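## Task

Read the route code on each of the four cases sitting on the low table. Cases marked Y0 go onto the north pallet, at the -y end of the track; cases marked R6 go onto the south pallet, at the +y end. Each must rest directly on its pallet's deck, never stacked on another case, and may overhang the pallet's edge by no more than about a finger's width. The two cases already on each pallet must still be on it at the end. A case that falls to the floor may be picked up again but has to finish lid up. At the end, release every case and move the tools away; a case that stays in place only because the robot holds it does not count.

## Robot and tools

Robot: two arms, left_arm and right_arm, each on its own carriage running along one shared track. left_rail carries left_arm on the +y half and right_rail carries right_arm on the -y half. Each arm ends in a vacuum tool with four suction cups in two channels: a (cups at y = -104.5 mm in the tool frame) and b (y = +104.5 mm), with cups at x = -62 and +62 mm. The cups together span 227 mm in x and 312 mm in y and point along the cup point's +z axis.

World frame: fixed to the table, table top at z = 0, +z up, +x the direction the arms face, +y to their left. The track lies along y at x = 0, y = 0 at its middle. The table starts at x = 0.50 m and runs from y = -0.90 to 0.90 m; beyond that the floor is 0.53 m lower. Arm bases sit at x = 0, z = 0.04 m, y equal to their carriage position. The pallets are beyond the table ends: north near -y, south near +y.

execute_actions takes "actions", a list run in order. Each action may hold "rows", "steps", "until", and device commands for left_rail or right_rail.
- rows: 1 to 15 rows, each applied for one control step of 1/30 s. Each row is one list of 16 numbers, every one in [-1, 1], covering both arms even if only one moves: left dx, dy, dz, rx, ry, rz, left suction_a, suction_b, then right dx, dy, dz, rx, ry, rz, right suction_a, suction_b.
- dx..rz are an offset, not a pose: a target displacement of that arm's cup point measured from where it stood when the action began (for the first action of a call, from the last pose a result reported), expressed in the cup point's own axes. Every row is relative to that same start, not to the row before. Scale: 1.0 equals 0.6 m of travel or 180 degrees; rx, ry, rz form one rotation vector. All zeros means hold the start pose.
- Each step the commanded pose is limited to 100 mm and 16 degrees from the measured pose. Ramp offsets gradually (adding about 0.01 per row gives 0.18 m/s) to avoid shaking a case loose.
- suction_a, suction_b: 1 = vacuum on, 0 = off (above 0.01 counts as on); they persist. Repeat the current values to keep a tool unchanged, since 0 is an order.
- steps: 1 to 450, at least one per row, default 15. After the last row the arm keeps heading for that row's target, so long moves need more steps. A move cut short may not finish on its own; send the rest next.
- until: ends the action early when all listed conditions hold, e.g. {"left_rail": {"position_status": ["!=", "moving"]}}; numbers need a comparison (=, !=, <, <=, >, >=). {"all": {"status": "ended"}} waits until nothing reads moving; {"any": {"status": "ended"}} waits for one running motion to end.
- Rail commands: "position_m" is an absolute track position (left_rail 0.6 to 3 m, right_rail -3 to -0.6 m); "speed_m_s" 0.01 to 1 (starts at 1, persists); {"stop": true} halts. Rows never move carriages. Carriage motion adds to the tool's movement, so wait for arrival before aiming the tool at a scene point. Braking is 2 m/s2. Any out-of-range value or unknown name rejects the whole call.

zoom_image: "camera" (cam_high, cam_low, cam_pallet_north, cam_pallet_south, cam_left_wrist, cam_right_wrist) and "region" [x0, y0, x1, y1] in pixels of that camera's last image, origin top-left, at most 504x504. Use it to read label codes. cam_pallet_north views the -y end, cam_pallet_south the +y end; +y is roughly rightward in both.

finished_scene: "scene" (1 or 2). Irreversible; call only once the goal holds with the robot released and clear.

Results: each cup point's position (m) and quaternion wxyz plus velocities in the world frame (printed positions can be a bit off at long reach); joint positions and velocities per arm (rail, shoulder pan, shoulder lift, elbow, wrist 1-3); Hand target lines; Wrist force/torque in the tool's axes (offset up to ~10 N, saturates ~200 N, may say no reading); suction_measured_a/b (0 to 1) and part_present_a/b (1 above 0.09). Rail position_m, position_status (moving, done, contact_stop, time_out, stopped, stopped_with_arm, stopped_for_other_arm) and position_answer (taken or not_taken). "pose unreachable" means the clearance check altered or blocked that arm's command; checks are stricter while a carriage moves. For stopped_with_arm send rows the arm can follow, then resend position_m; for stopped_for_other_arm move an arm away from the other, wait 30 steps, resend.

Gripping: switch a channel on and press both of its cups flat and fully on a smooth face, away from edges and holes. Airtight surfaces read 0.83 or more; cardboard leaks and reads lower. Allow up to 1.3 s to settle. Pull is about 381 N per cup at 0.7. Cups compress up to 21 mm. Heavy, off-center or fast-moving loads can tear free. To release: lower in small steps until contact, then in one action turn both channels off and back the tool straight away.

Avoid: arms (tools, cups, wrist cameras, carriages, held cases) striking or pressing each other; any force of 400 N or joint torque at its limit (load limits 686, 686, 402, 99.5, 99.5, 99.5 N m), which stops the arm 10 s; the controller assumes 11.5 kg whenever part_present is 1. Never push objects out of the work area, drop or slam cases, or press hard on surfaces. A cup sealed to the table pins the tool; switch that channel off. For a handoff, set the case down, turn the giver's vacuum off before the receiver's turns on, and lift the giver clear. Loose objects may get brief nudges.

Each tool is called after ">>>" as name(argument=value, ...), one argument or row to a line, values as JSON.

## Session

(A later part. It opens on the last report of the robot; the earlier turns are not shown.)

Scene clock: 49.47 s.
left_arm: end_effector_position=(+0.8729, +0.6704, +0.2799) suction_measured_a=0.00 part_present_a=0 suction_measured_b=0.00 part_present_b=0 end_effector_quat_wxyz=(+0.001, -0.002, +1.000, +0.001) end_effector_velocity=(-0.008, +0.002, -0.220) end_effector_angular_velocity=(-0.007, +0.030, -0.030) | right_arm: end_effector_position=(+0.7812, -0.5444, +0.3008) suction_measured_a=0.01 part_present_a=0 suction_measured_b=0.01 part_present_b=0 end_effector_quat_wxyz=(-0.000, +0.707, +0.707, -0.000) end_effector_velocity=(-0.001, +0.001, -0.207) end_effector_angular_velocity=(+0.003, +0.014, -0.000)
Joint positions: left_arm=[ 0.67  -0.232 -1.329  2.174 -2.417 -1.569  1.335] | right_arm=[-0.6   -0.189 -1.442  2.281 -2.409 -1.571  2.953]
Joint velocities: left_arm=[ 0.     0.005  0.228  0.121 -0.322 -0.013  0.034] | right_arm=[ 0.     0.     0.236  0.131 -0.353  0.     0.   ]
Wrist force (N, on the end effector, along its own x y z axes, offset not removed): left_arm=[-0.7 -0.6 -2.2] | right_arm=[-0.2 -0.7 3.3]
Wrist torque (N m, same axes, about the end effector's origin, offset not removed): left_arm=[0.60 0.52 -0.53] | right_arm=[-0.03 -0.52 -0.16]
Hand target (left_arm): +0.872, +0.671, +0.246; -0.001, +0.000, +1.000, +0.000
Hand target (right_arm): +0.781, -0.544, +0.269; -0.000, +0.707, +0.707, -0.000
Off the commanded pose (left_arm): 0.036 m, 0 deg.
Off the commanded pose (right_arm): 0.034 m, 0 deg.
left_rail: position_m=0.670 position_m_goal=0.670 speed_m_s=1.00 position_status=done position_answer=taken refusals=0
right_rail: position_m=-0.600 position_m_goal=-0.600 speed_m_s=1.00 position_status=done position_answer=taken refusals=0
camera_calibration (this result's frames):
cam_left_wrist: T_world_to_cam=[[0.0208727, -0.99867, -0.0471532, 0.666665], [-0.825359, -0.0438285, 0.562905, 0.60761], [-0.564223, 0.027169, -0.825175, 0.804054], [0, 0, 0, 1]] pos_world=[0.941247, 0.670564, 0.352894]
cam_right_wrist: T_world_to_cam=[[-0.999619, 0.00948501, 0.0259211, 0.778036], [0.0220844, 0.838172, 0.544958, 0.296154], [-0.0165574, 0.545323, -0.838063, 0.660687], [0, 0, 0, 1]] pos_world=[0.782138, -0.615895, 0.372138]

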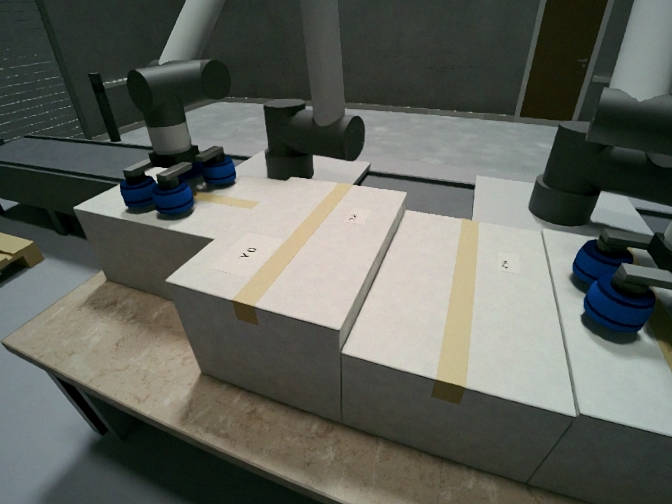

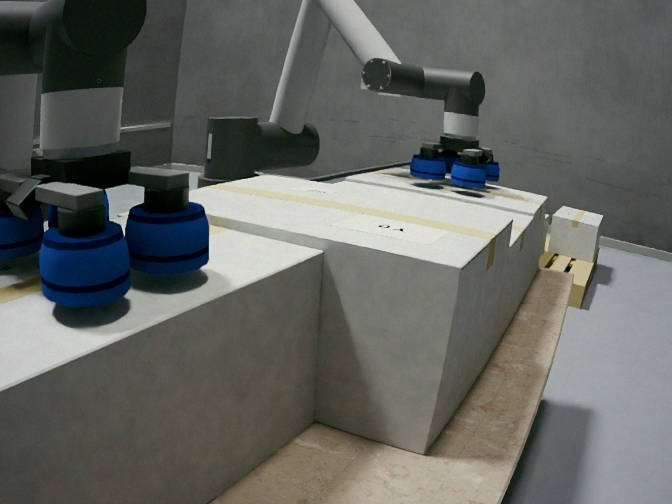

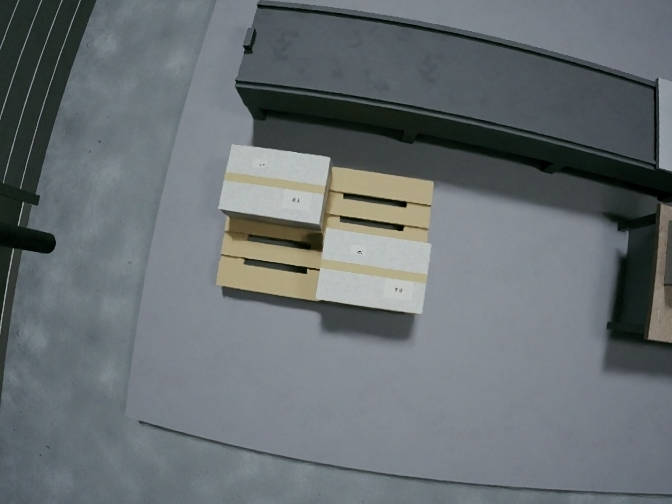

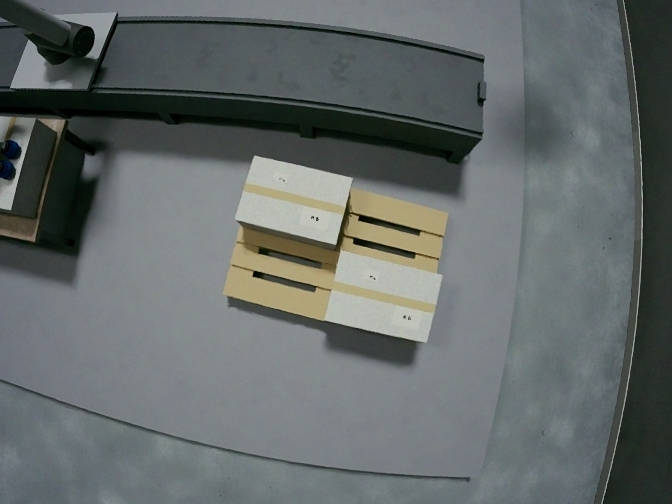

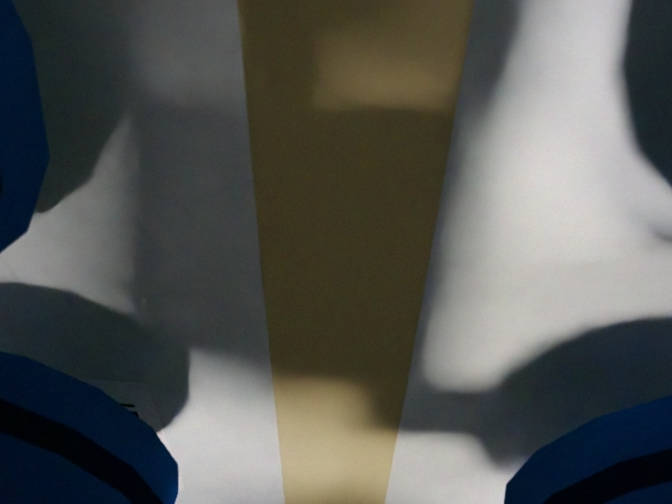

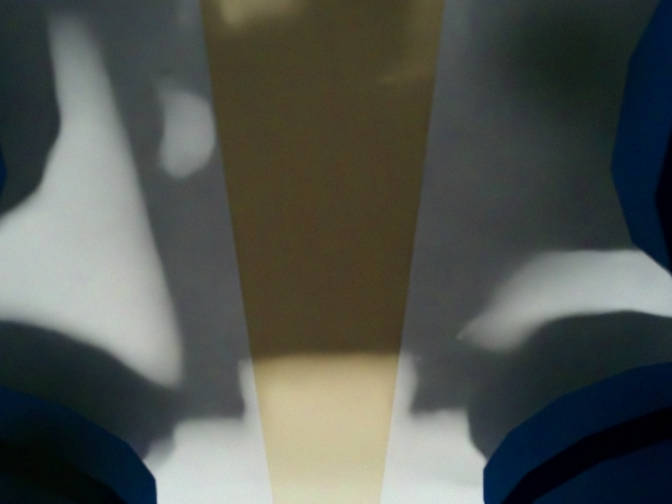

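>>> execute_actions(
  actions=[],
)

Scene clock: 61.03 s.
left_arm: end_effector_position=(+0.8718, +0.6707, +0.2459) suction_measured_a=0.99 part_present_a=1 suction_measured_b=0.99 part_present_b=1 end_effector_quat_wxyz=(-0.001, +0.000, +1.000, +0.000) end_effector_velocity=(+0.000, -0.000, +0.000) end_effector_angular_velocity=(+0.000, -0.000, -0.000) | right_arm: end_effector_position=(+0.7806, -0.5442, +0.2688) suction_measured_a=0.95 part_present_a=1 suction_measured_b=0.95 part_present_b=1 end_effector_quat_wxyz=(-0.000, +0.707, +0.707, -0.000) end_effector_velocity=(+0.000, -0.000, -0.000) end_effector_angular_velocity=(+0.000, +0.000, -0.000)
Joint positions: left_arm=[ 0.67  -0.232 -1.293  2.193 -2.47  -1.57   1.339] | right_arm=[-0.6   -0.189 -1.405  2.301 -2.466 -1.571  2.953]
Joint velocities: left_arm=[ 0. -0. -0.  0.  0.  0. -0.] | right_arm=[ 0. -0.  0. -0.  0. -0.  0.]
Wrist force (N, on the end effector, along its own x y z axes, offset not removed): left_arm=[0.0 -2.6 26.4] | right_arm=[-2.8 -2.2 50.8]
Wrist torque (N m, same axes, about the end effector's origin, offset not removed): left_arm=[1.36 -3.92 -0.50] | right_arm=[-1.38 5.70 -0.47]
Hand target (left_arm): +0.872, +0.671, +0.246; -0.001, +0.000, +1.000, +0.000
Hand target (right_arm): +0.781, -0.544, +0.269; -0.000, +0.707, +0.707, -0.000
Off the commanded pose (left_arm): 0.003 m, 0 deg.
Off the commanded pose (right_arm): 0.003 m, 0 deg.
left_rail: position_m=0.670 position_m_goal=0.670 speed_m_s=1.00 position_status=done position_answer=taken refusals=0
right_rail: position_m=-0.600 position_m_goal=-0.600 speed_m_s=1.00 position_status=done position_answer=taken refusals=0
camera_calibration (this result's frames):
cam_left_wrist: T_world_to_cam=[[0.0171104, -0.998792, -0.0460672, 0.668501], [-0.824175, -0.0401742, 0.564908, 0.621895], [-0.566076, 0.0283017, -0.823867, 0.775835], [0, 0, 0, 1]] pos_world=[0.940294, 0.670721, 0.318667]
cam_right_wrist: T_world_to_cam=[[-0.999595, 0.00949009, 0.0268297, 0.778001], [0.0225869, 0.838081, 0.545079, 0.313024], [-0.0173126, 0.545464, -0.837956, 0.634411], [0, 0, 0, 1]] pos_world=[0.781599, -0.615772, 0.340112]

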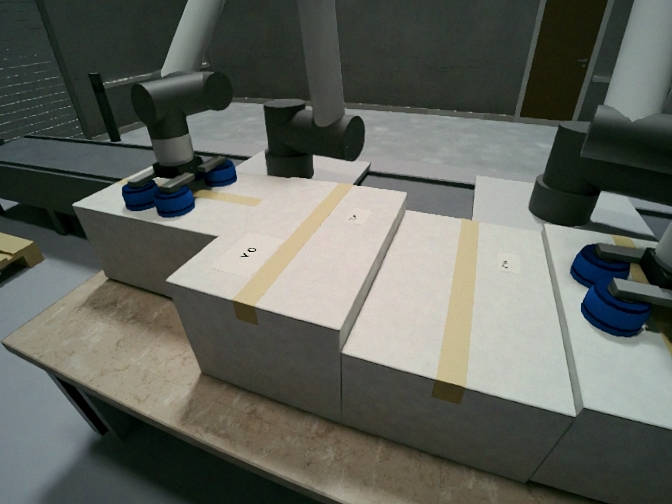

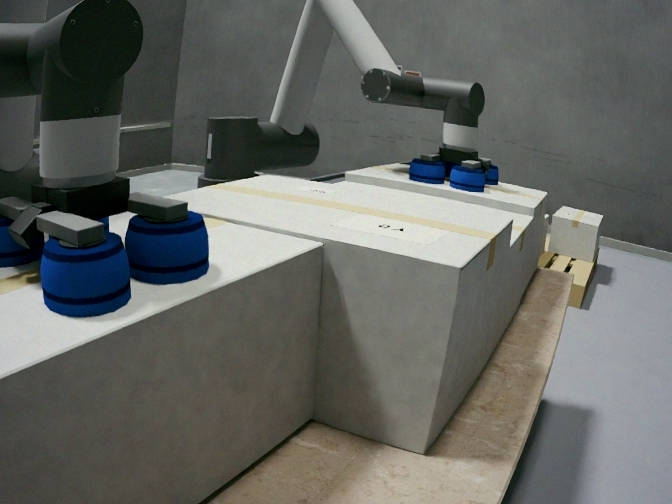

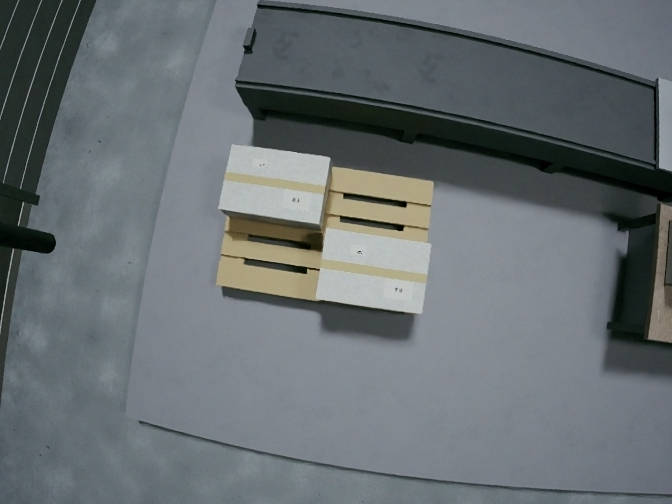

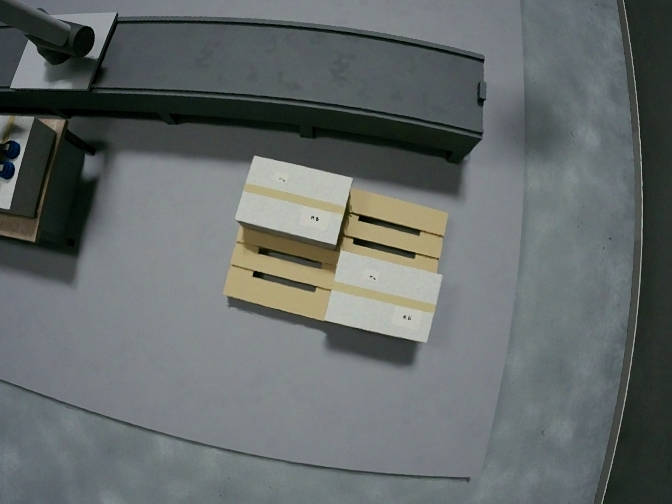

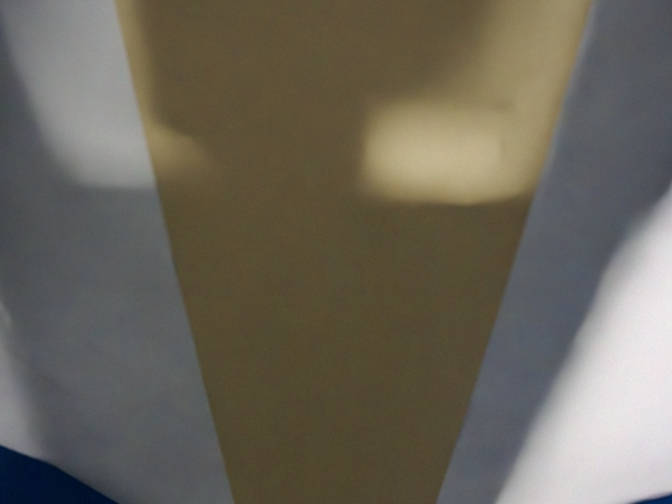

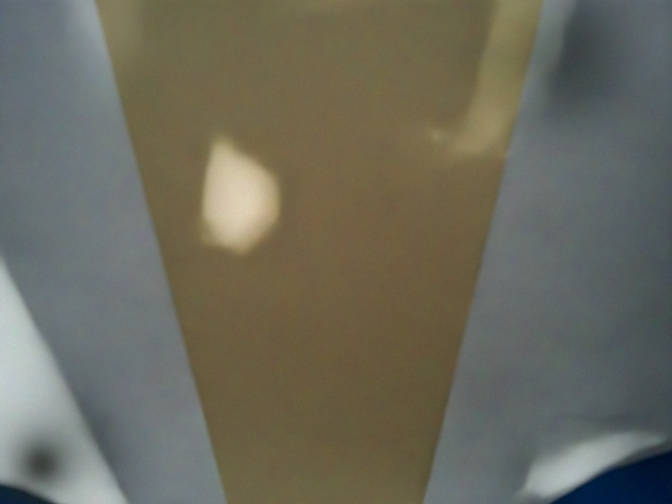

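>>> execute_actions(
  actions=[
    {"rows":[[0,0,-0.008,0,0,0,1,1,0,0,-0.008,0,0,0,1,1],[0,0,-0.02,0,0,0,1,1,0,0,-0.02,0,0,0,1,1],[0,0,-0.033,0,0,0,1,1,0,0,-0.033,0,0,0,1,1],[0,0,-0.042,0,0,0,1,1,0,0,-0.042,0,0,0,1,1]],"steps":4,"left_rail":{"position_m":3.0},"right_rail":{"position_m":-2.607}},
  ],
)

Scene clock: 62.77 s.
left_arm: end_effector_position=(+0.8717, +0.6800, +0.2509) suction_measured_a=0.99 part_present_a=1 suction_measured_b=0.99 part_present_b=1 end_effector_quat_wxyz=(-0.001, +0.000, +1.000, +0.000) end_effector_velocity=(+0.002, +0.192, +0.103) end_effector_angular_velocity=(-0.001, -0.005, -0.000) | right_arm: end_effector_position=(+0.7802, -0.5535, +0.2737) suction_measured_a=0.95 part_present_a=1 suction_measured_b=0.95 part_present_b=1 end_effector_quat_wxyz=(-0.001, +0.707, +0.707, -0.000) end_effector_velocity=(+0.000, -0.192, +0.101) end_effector_angular_velocity=(-0.001, -0.004, +0.000)
Joint positions: left_arm=[ 0.679 -0.232 -1.299  2.19  -2.461 -1.571  1.339] | right_arm=[-0.609 -0.189 -1.411  2.299 -2.456 -1.571  2.953]
Joint velocities: left_arm=[ 0.192 -0.    -0.113 -0.053  0.161 -0.     0.   ] | right_arm=[-0.192  0.    -0.122 -0.06   0.178 -0.    -0.   ]
Wrist force (N, on the end effector, along its own x y z axes, offset not removed): left_arm=[3.4 -33.1 45.5] | right_arm=[39.4 -14.5 78.9]
Wrist torque (N m, same axes, about the end effector's origin, offset not removed): left_arm=[3.89 -4.72 -1.33] | right_arm=[-0.80 9.99 0.35]
Hand target (left_arm): +0.872, +0.693, +0.271; -0.000, +0.000, +1.000, +0.000
Hand target (right_arm): +0.780, -0.566, +0.294; -0.000, +0.707, +0.707, -0.000
Off the commanded pose (left_arm): 0.020 m, 0 deg.
Off the commanded pose (right_arm): 0.020 m, 0 deg.
left_rail: position_m=0.679 position_m_goal=3.000 speed_m_s=1.00 position_status=moving position_answer=taken refusals=0
right_rail: position_m=-0.609 position_m_goal=-2.607 speed_m_s=1.00 position_status=moving position_answer=taken refusals=0
camera_calibration (this result's frames):
cam_left_wrist: T_world_to_cam=[[0.0169266, -0.998799, -0.045974, 0.678133], [-0.82411, -0.0399735, 0.565018, 0.61917], [-0.566177, 0.0283238, -0.823797, 0.779745], [0, 0, 0, 1]] pos_world=[0.94026, 0.679984, 0.323686]
cam_right_wrist: T_world_to_cam=[[-0.99958, 0.00944132, 0.0274125, 0.777376], [0.02287, 0.837894, 0.545354, 0.317698], [-0.0178199, 0.545752, -0.837757, 0.644036], [0, 0, 0, 1]] pos_world=[0.781261, -0.625021, 0.344978]

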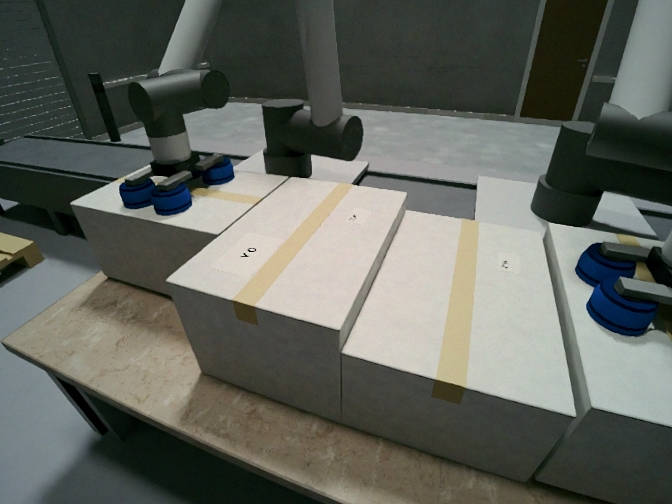

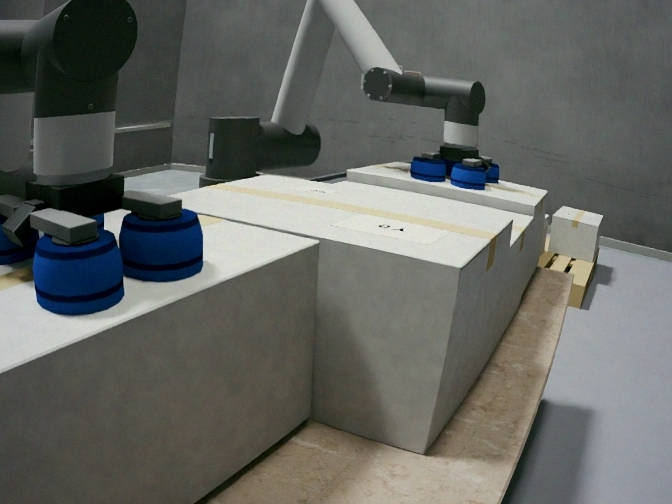

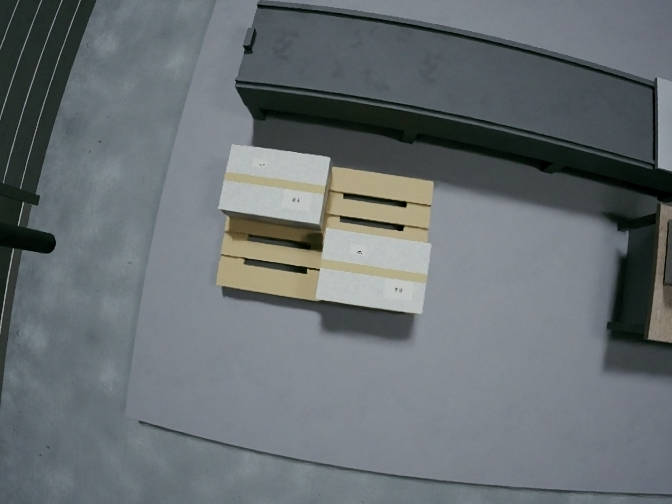

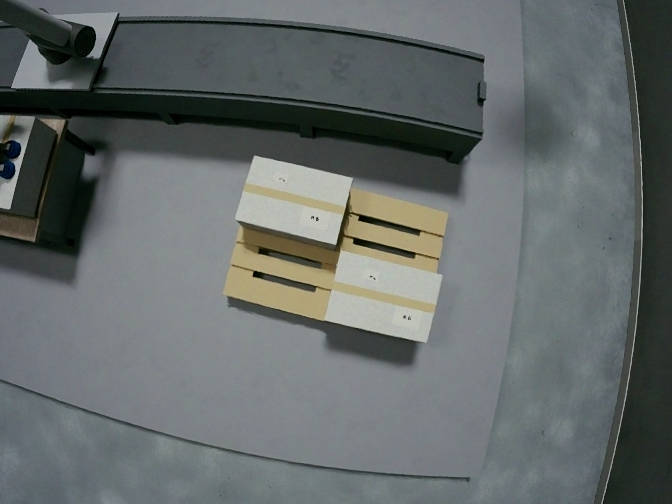

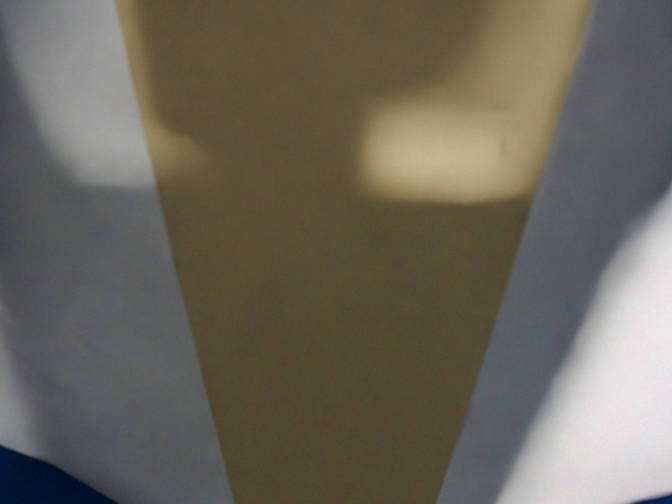

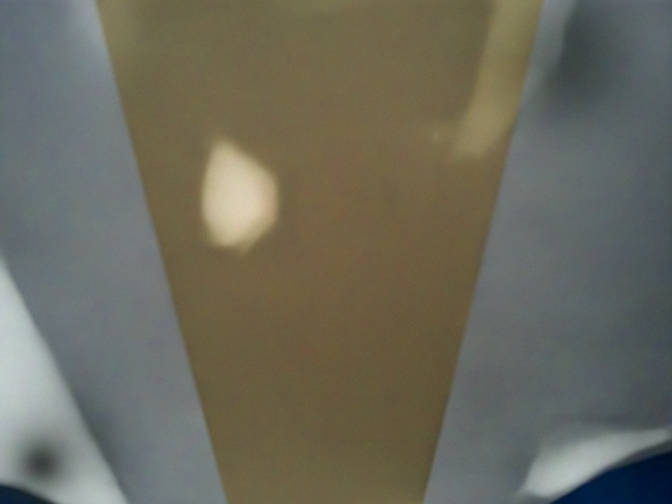

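>>> execute_actions(
  actions=[],
)

Scene clock: 65.77 s.
left_arm: end_effector_position=(+0.8717, +3.0009, +0.2708) suction_measured_a=0.99 part_present_a=1 suction_measured_b=0.99 part_present_b=1 end_effector_quat_wxyz=(-0.000, +0.000, +1.000, +0.000) end_effector_velocity=(+0.000, +0.000, +0.000) end_effector_angular_velocity=(+0.002, -0.001, -0.000) | right_arm: end_effector_position=(+0.7805, -2.5514, +0.2937) suction_measured_a=0.95 part_present_a=1 suction_measured_b=0.95 part_present_b=1 end_effector_quat_wxyz=(-0.000, +0.707, +0.707, -0.000) end_effector_velocity=(-0.000, -0.000, -0.000) end_effector_angular_velocity=(-0.001, +0.000, +0.000)
Joint positions: left_arm=[ 3.    -0.232 -1.32   2.18  -2.43  -1.571  1.339] | right_arm=[-2.607 -0.188 -1.435  2.286 -2.422 -1.571  2.953]
Joint velocities: left_arm=[ 0.     0.    -0.     0.    -0.     0.002  0.   ] | right_arm=[ 0.    -0.    -0.     0.     0.    -0.001  0.   ]
Wrist force (N, on the end effector, along its own x y z axes, offset not removed): left_arm=[-2.2 2.1 24.2] | right_arm=[-0.6 0.9 55.3]
Wrist torque (N m, same axes, about the end effector's origin, offset not removed): left_arm=[1.14 -4.38 -0.50] | right_arm=[-1.22 5.19 -0.37]
Hand target (left_arm): +0.872, +3.001, +0.271; -0.000, +0.000, +1.000, +0.000
Hand target (right_arm): +0.780, -2.551, +0.294; -0.000, +0.707, +0.707, -0.000
Off the commanded pose (left_arm): 0.000 m, 0 deg.
Off the commanded pose (right_arm): 0.000 m, 0 deg.
left_rail: position_m=3.000 position_m_goal=3.000 speed_m_s=1.00 position_status=done position_answer=taken refusals=0
right_rail: position_m=-2.607 position_m_goal=-2.607 speed_m_s=1.00 position_status=done position_answer=taken refusals=0
camera_calibration (this result's frames):
cam_left_wrist: T_world_to_cam=[[0.0170648, -0.998809, -0.0457121, 2.99703], [-0.82454, -0.0399178, 0.564394, 0.701049], [-0.565546, 0.0280602, -0.824239, 0.730742], [0, 0, 0, 1]] pos_world=[0.940168, 3.00094, 0.343639]
cam_right_wrist: T_world_to_cam=[[-0.999617, 0.00945881, 0.0260019, 0.796518], [0.0221089, 0.838092, 0.545081, 1.98203], [-0.0166361, 0.545447, -0.83798, 1.74954], [0, 0, 0, 1]] pos_world=[0.781498, -2.62294, 0.364998]

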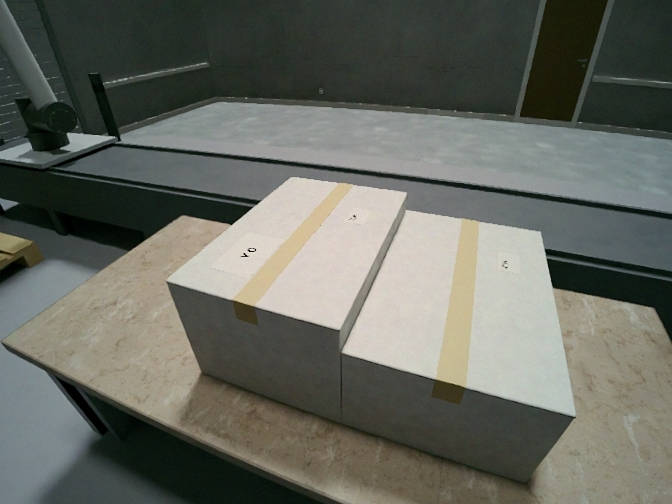

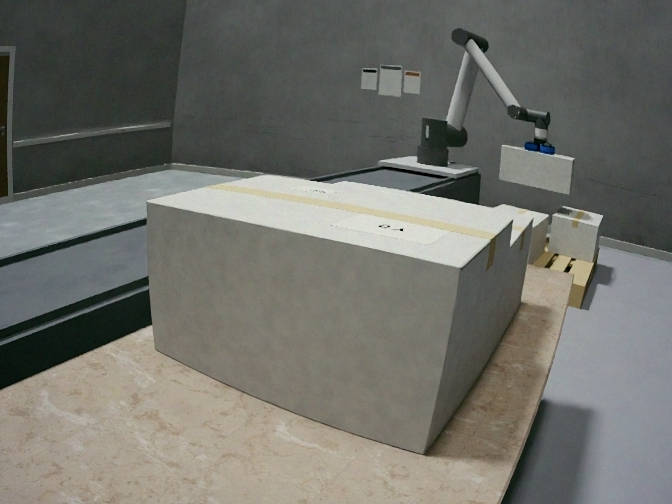

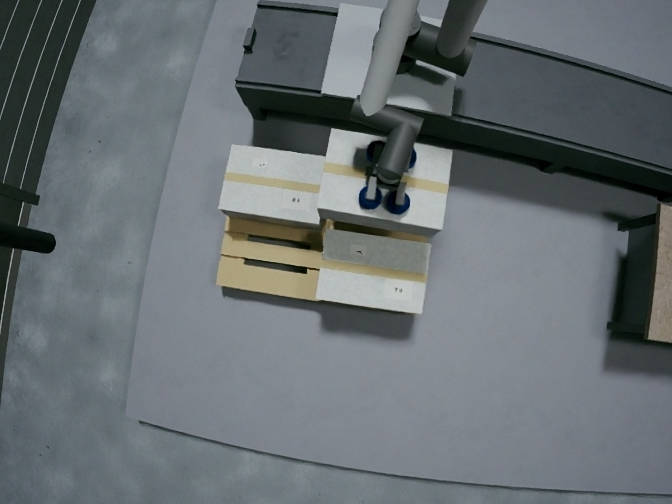

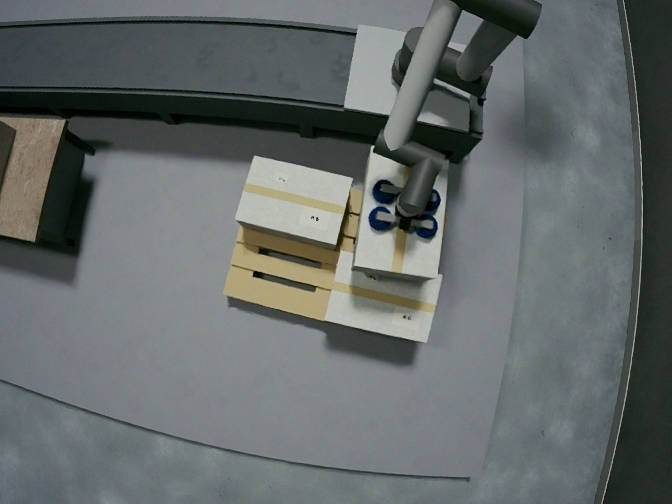

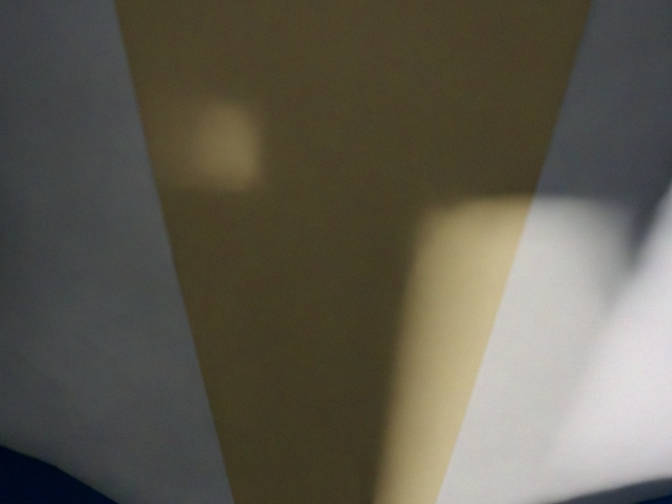

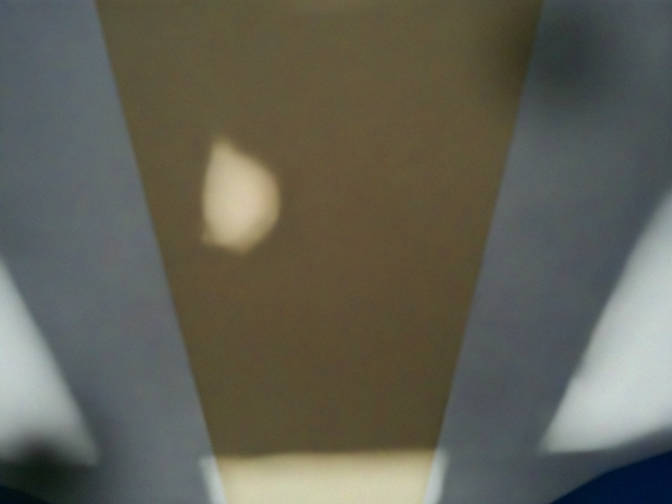

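>>> execute_actions(
  actions=[],
)

Scene clock: 69.37 s.
left_arm: end_effector_position=(+0.8717, +3.0010, +0.2708) suction_measured_a=0.99 part_present_a=1 suction_measured_b=0.99 part_present_b=1 end_effector_quat_wxyz=(-0.000, +0.000, +1.000, +0.000) end_effector_velocity=(-0.000, +0.000, -0.000) end_effector_angular_velocity=(+0.000, +0.000, +0.000) | right_arm: end_effector_position=(+0.7805, -2.5515, +0.2937) suction_measured_a=0.95 part_present_a=1 suction_measured_b=0.95 part_present_b=1 end_effector_quat_wxyz=(-0.000, +0.707, +0.707, -0.000) end_effector_velocity=(+0.000, +0.000, -0.000) end_effector_angular_velocity=(-0.000, -0.000, +0.000)
Joint positions: left_arm=[ 3.    -0.232 -1.32   2.18  -2.43  -1.57   1.339] | right_arm=[-2.607 -0.188 -1.435  2.286 -2.422 -1.571  2.953]
Joint velocities: left_arm=[ 0. -0.  0.  0. -0. -0. -0.] | right_arm=[ 0.  0.  0.  0. -0.  0. -0.]
Wrist force (N, on the end effector, along its own x y z axes, offset not removed): left_arm=[0.3 -1.9 24.7] | right_arm=[-1.1 -5.8 49.7]
Wrist torque (N m, same axes, about the end effector's origin, offset not removed): left_arm=[1.36 -4.01 -0.58] | right_arm=[-2.00 5.55 -0.32]
Hand target (left_arm): +0.872, +3.001, +0.271; -0.000, +0.000, +1.000, +0.000
Hand target (right_arm): +0.780, -2.551, +0.294; -0.000, +0.707, +0.707, -0.000
Off the commanded pose (left_arm): 0.000 m, 0 deg.
Off the commanded pose (right_arm): 0.000 m, 0 deg.
left_rail: position_m=3.000 position_m_goal=3.000 speed_m_s=1.00 position_status=done position_answer=taken refusals=0
right_rail: position_m=-2.607 position_m_goal=-2.607 speed_m_s=1.00 position_status=done position_answer=taken refusals=0
camera_calibration (this result's frames):
cam_left_wrist: T_world_to_cam=[[0.0171416, -0.998798, -0.0459128, 2.9971], [-0.824541, -0.0400944, 0.56438, 0.701591], [-0.565543, 0.0281826, -0.824237, 0.730338], [0, 0, 0, 1]] pos_world=[0.940153, 3.00105, 0.343613]
cam_right_wrist: T_world_to_cam=[[-0.999615, 0.00949703, 0.0260609, 0.796539], [0.0221712, 0.838156, 0.54498, 1.98225], [-0.0166674, 0.545348, -0.838044, 1.74932], [0, 0, 0, 1]] pos_world=[0.78144, -2.62298, 0.364962]

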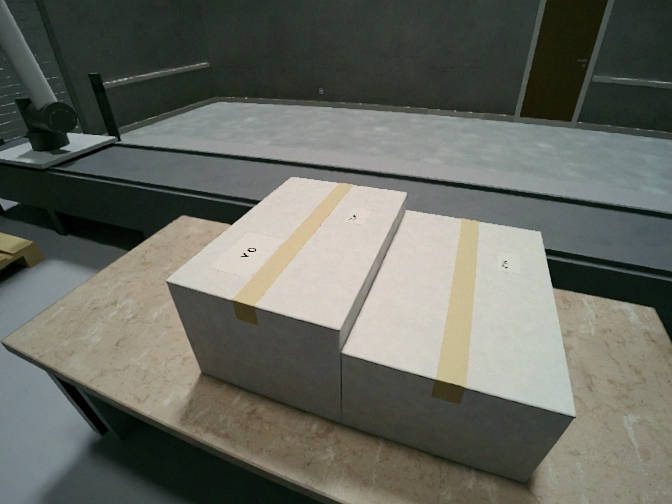

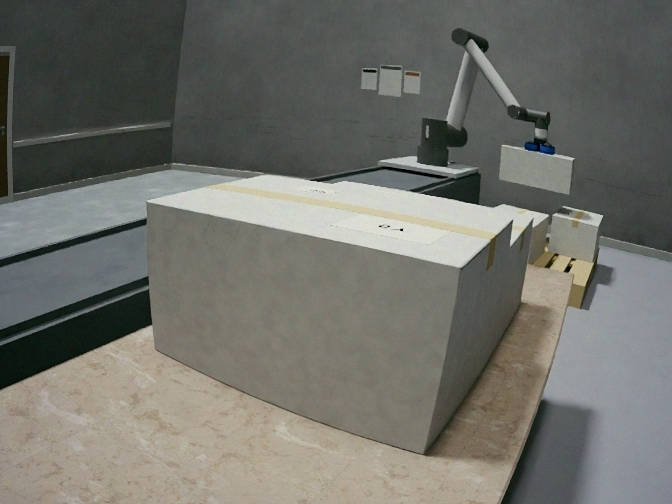

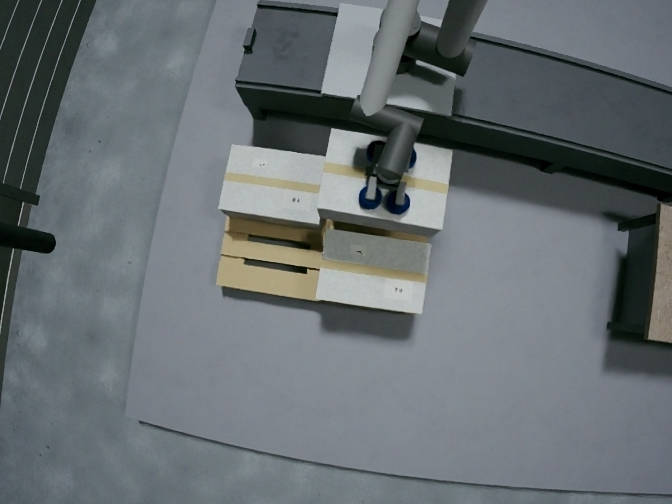

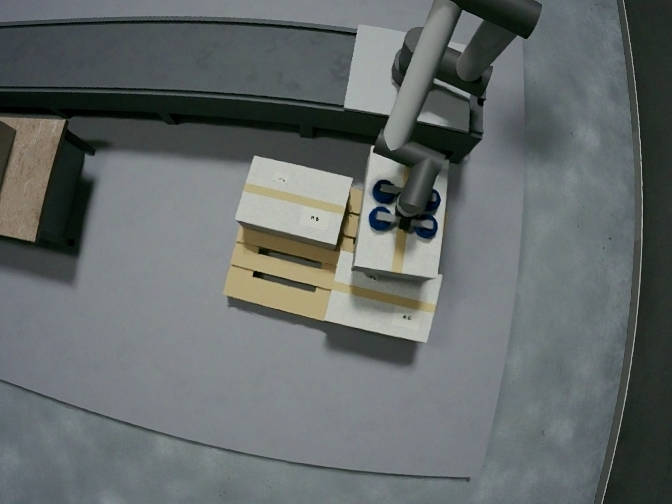

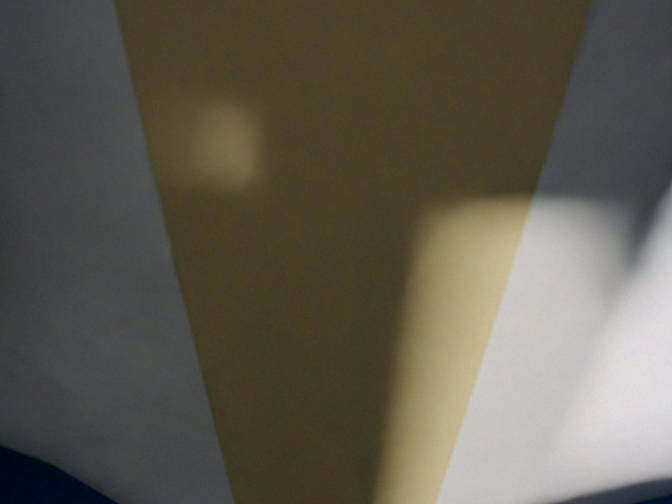

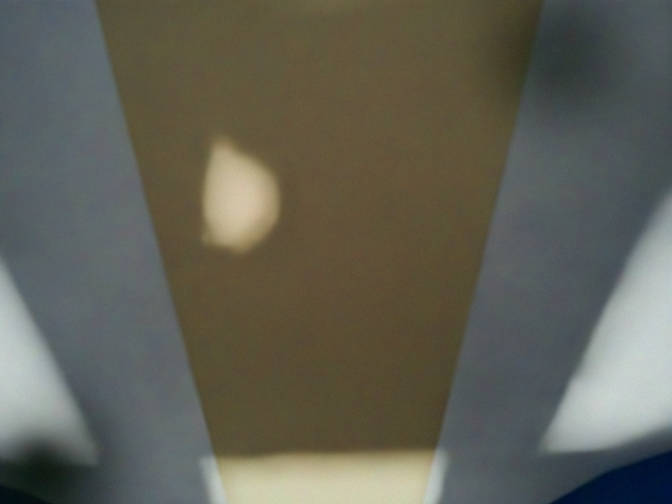

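>>> zoom_image(
  camera="cam_pallet_north",
  region=[300, 110, 470, 250],
)

>>> zoom_image(
  camera="cam_pallet_south",
  region=[320, 130, 480, 290],
)

Region (300, 110, 470, 250) of cam_pallet_north's 672x504 image, scaled by 2.965, with more detail than that image has; it fills the top 415 rows of this view, and the rest is white.

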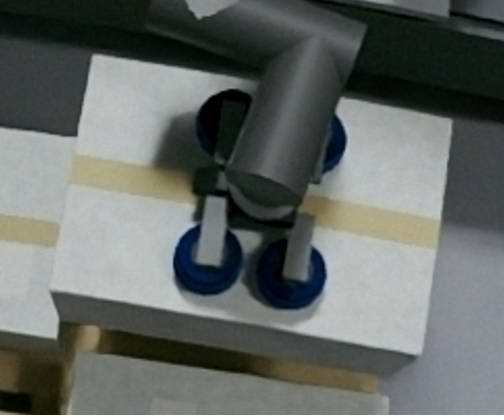

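Region (320, 130, 480, 290) of cam_pallet_south's 672x504 image, scaled by 3.150, with more detail than that image has.

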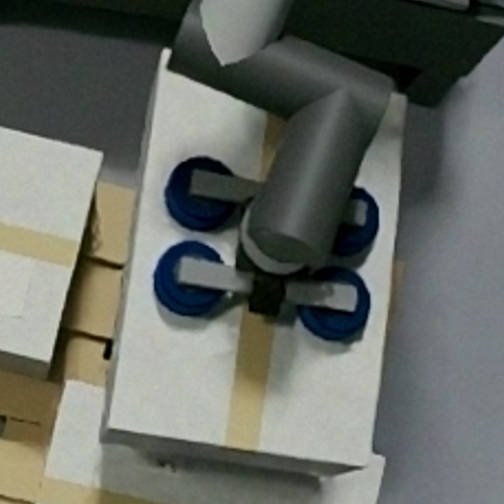

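>>> execute_actions(
  actions=[
    {"rows":[
[0.002,0.003,0.002,0,0,-0.004,1,1, 0,-0.002,0.004,0,0,-0.001,1,1],
[0.005,0.007,0.006,0,0,-0.012,1,1, 0,-0.006,0.010,0,0,-0.002,1,1],
[0.009,0.012,0.012,0,0,-0.024,1,1, 0,-0.011,0.018,0,0,-0.003,1,1],
[0.014,0.018,0.020,0,0,-0.040,1,1, 0,-0.017,0.028,0,0,-0.004,1,1],
[0.020,0.025,0.030,0,0,-0.060,1,1, 0,-0.023,0.040,0,0,-0.005,1,1],
[0.026,0.033,0.042,0,0,-0.084,1,1, 0,-0.028,0.054,0,0,-0.006,1,1],
[0.033,0.042,0.056,0,0,-0.112,1,1, 0,-0.032,0.070,0,0,-0.007,1,1],
[0.040,0.051,0.072,0,0,-0.144,1,1, 0,-0.034,0.090,0,0,-0.0075,1,1],
[0.047,0.060,0.090,0,0,-0.18,1,1, 0,-0.034,0.115,0,0,-0.0075,1,1],
[0.052,0.066,0.110,0,0,-0.22,1,1, 0,-0.034,0.145,0,0,-0.0075,1,1],
[0.055,0.070,0.130,0,0,-0.27,1,1, 0,-0.034,0.180,0,0,-0.0075,1,1],
[0.055,0.070,0.152,0,0,-0.475,1,1, 0,-0.034,0.684,0,0,-0.0075,1,1]
],"steps":33},
  ],
)

Scene clock: 77.10 s.
left_arm: end_effector_position=(+0.8388, +3.0431, +0.1798) suction_measured_a=0.99 part_present_a=1 suction_measured_b=0.99 part_present_b=1 end_effector_quat_wxyz=(-0.009, -0.549, +0.836, -0.006) end_effector_velocity=(-0.000, +0.002, -0.002) end_effector_angular_velocity=(+0.027, -0.007, +1.213) | right_arm: end_effector_position=(+0.7482, -2.5510, -0.0657) suction_measured_a=0.95 part_present_a=1 suction_measured_b=0.95 part_present_b=1 end_effector_quat_wxyz=(-0.006, +0.699, +0.716, -0.004) end_effector_velocity=(+0.038, -0.003, -0.356) end_effector_angular_velocity=(-0.005, -0.023, -0.000)
Joint positions: left_arm=[ 3.    -0.183 -1.239  2.264 -2.59  -1.591  0.226] | right_arm=[-2.607 -0.196 -0.902  2.427 -3.082 -1.571  2.922]
Joint velocities: left_arm=[ 0.    -0.006  0.     0.015 -0.042  0.022 -1.219] | right_arm=[ 0.     0.006  0.638 -0.089 -0.573 -0.     0.006]
Wrist force (N, on the end effector, along its own x y z axes, offset not removed): left_arm=[2.3 1.7 23.1] | right_arm=[-4.5 -4.9 84.9]
Wrist torque (N m, same axes, about the end effector's origin, offset not removed): left_arm=[1.88 -4.36 -0.52] | right_arm=[-2.96 6.71 -0.44]
Hand target (left_arm): +0.839, +3.043, +0.180; -0.006, -0.634, +0.773, -0.005
Hand target (right_arm): +0.755, -2.551, -0.112; -0.002, +0.699, +0.716, -0.002
Off the commanded pose (left_arm): 0.000 m, 19 deg; orientation clipped at the last step of the last action.
Off the commanded pose (right_arm): 0.052 m, 1 deg.
left_rail: position_m=3.000 position_m_goal=3.000 speed_m_s=1.00 position_status=done position_answer=taken refusals=0
right_rail: position_m=-2.607 position_m_goal=-2.607 speed_m_s=1.00 position_status=done position_answer=taken refusals=0
camera_calibration (this result's frames):
cam_left_wrist: T_world_to_cam=[[0.922732, -0.382674, -0.0461038, 0.401028], [-0.286907, -0.76179, 0.580827, 2.46973], [-0.257389, -0.522721, -0.81272, 2.05144], [0, 0, 0, 1]] pos_world=[0.86656, 3.10721, 0.251249]
cam_right_wrist: T_world_to_cam=[[-0.999115, -0.014211, 0.0395806, 0.713676], [0.00974942, 0.837265, 0.54671, 2.18558], [-0.0409088, 0.546612, -0.836386, 1.46882], [0, 0, 0, 1]] pos_world=[0.751825, -2.62264, 0.00537902]

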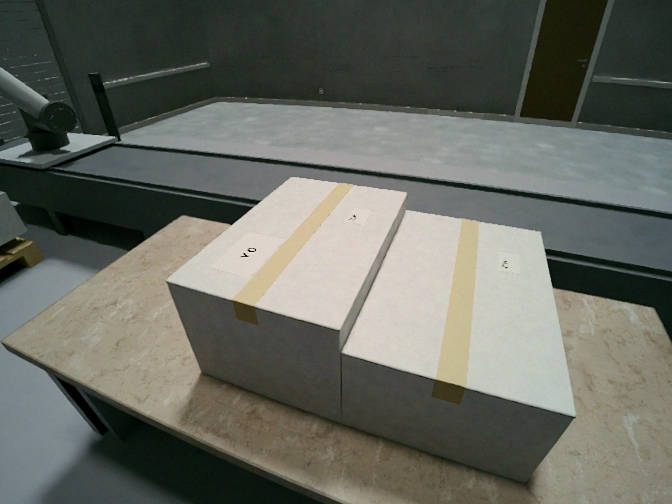

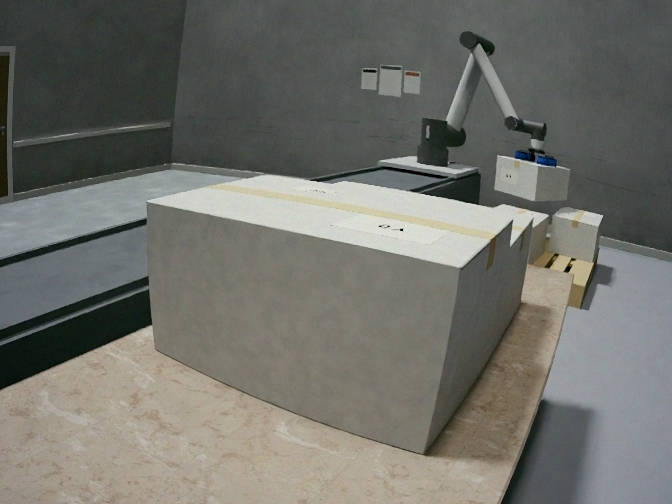

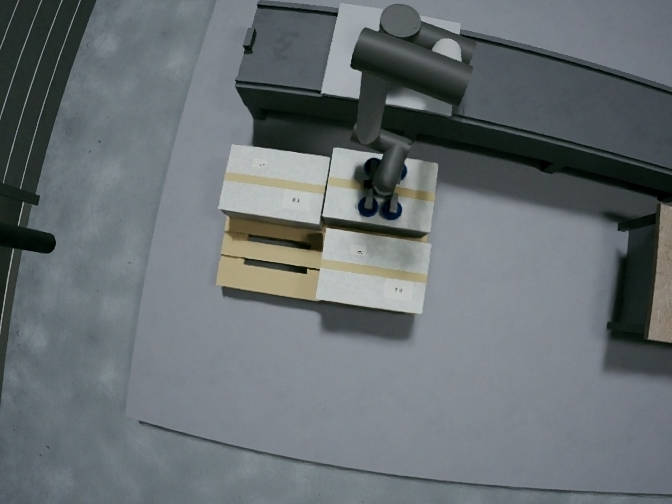

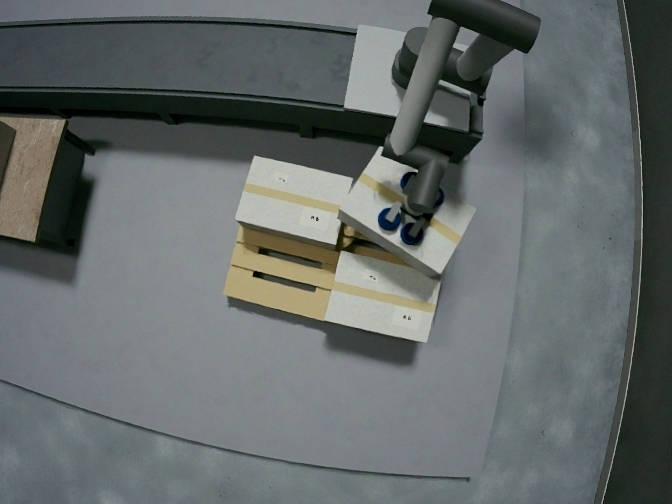

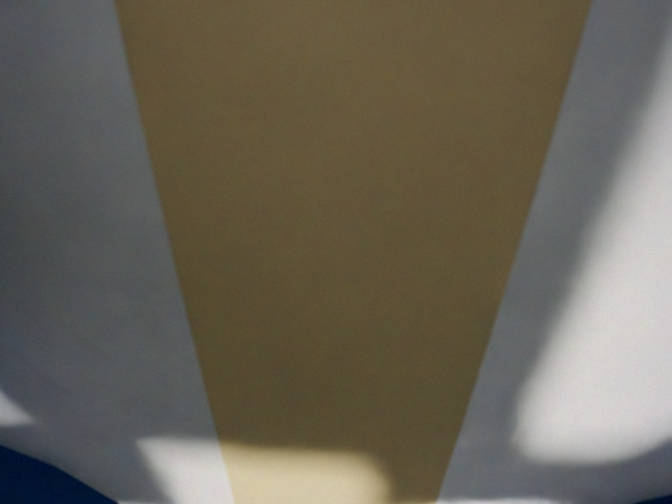

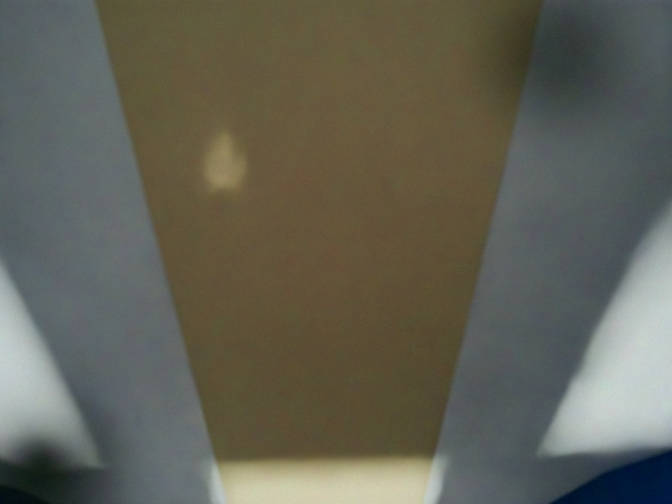

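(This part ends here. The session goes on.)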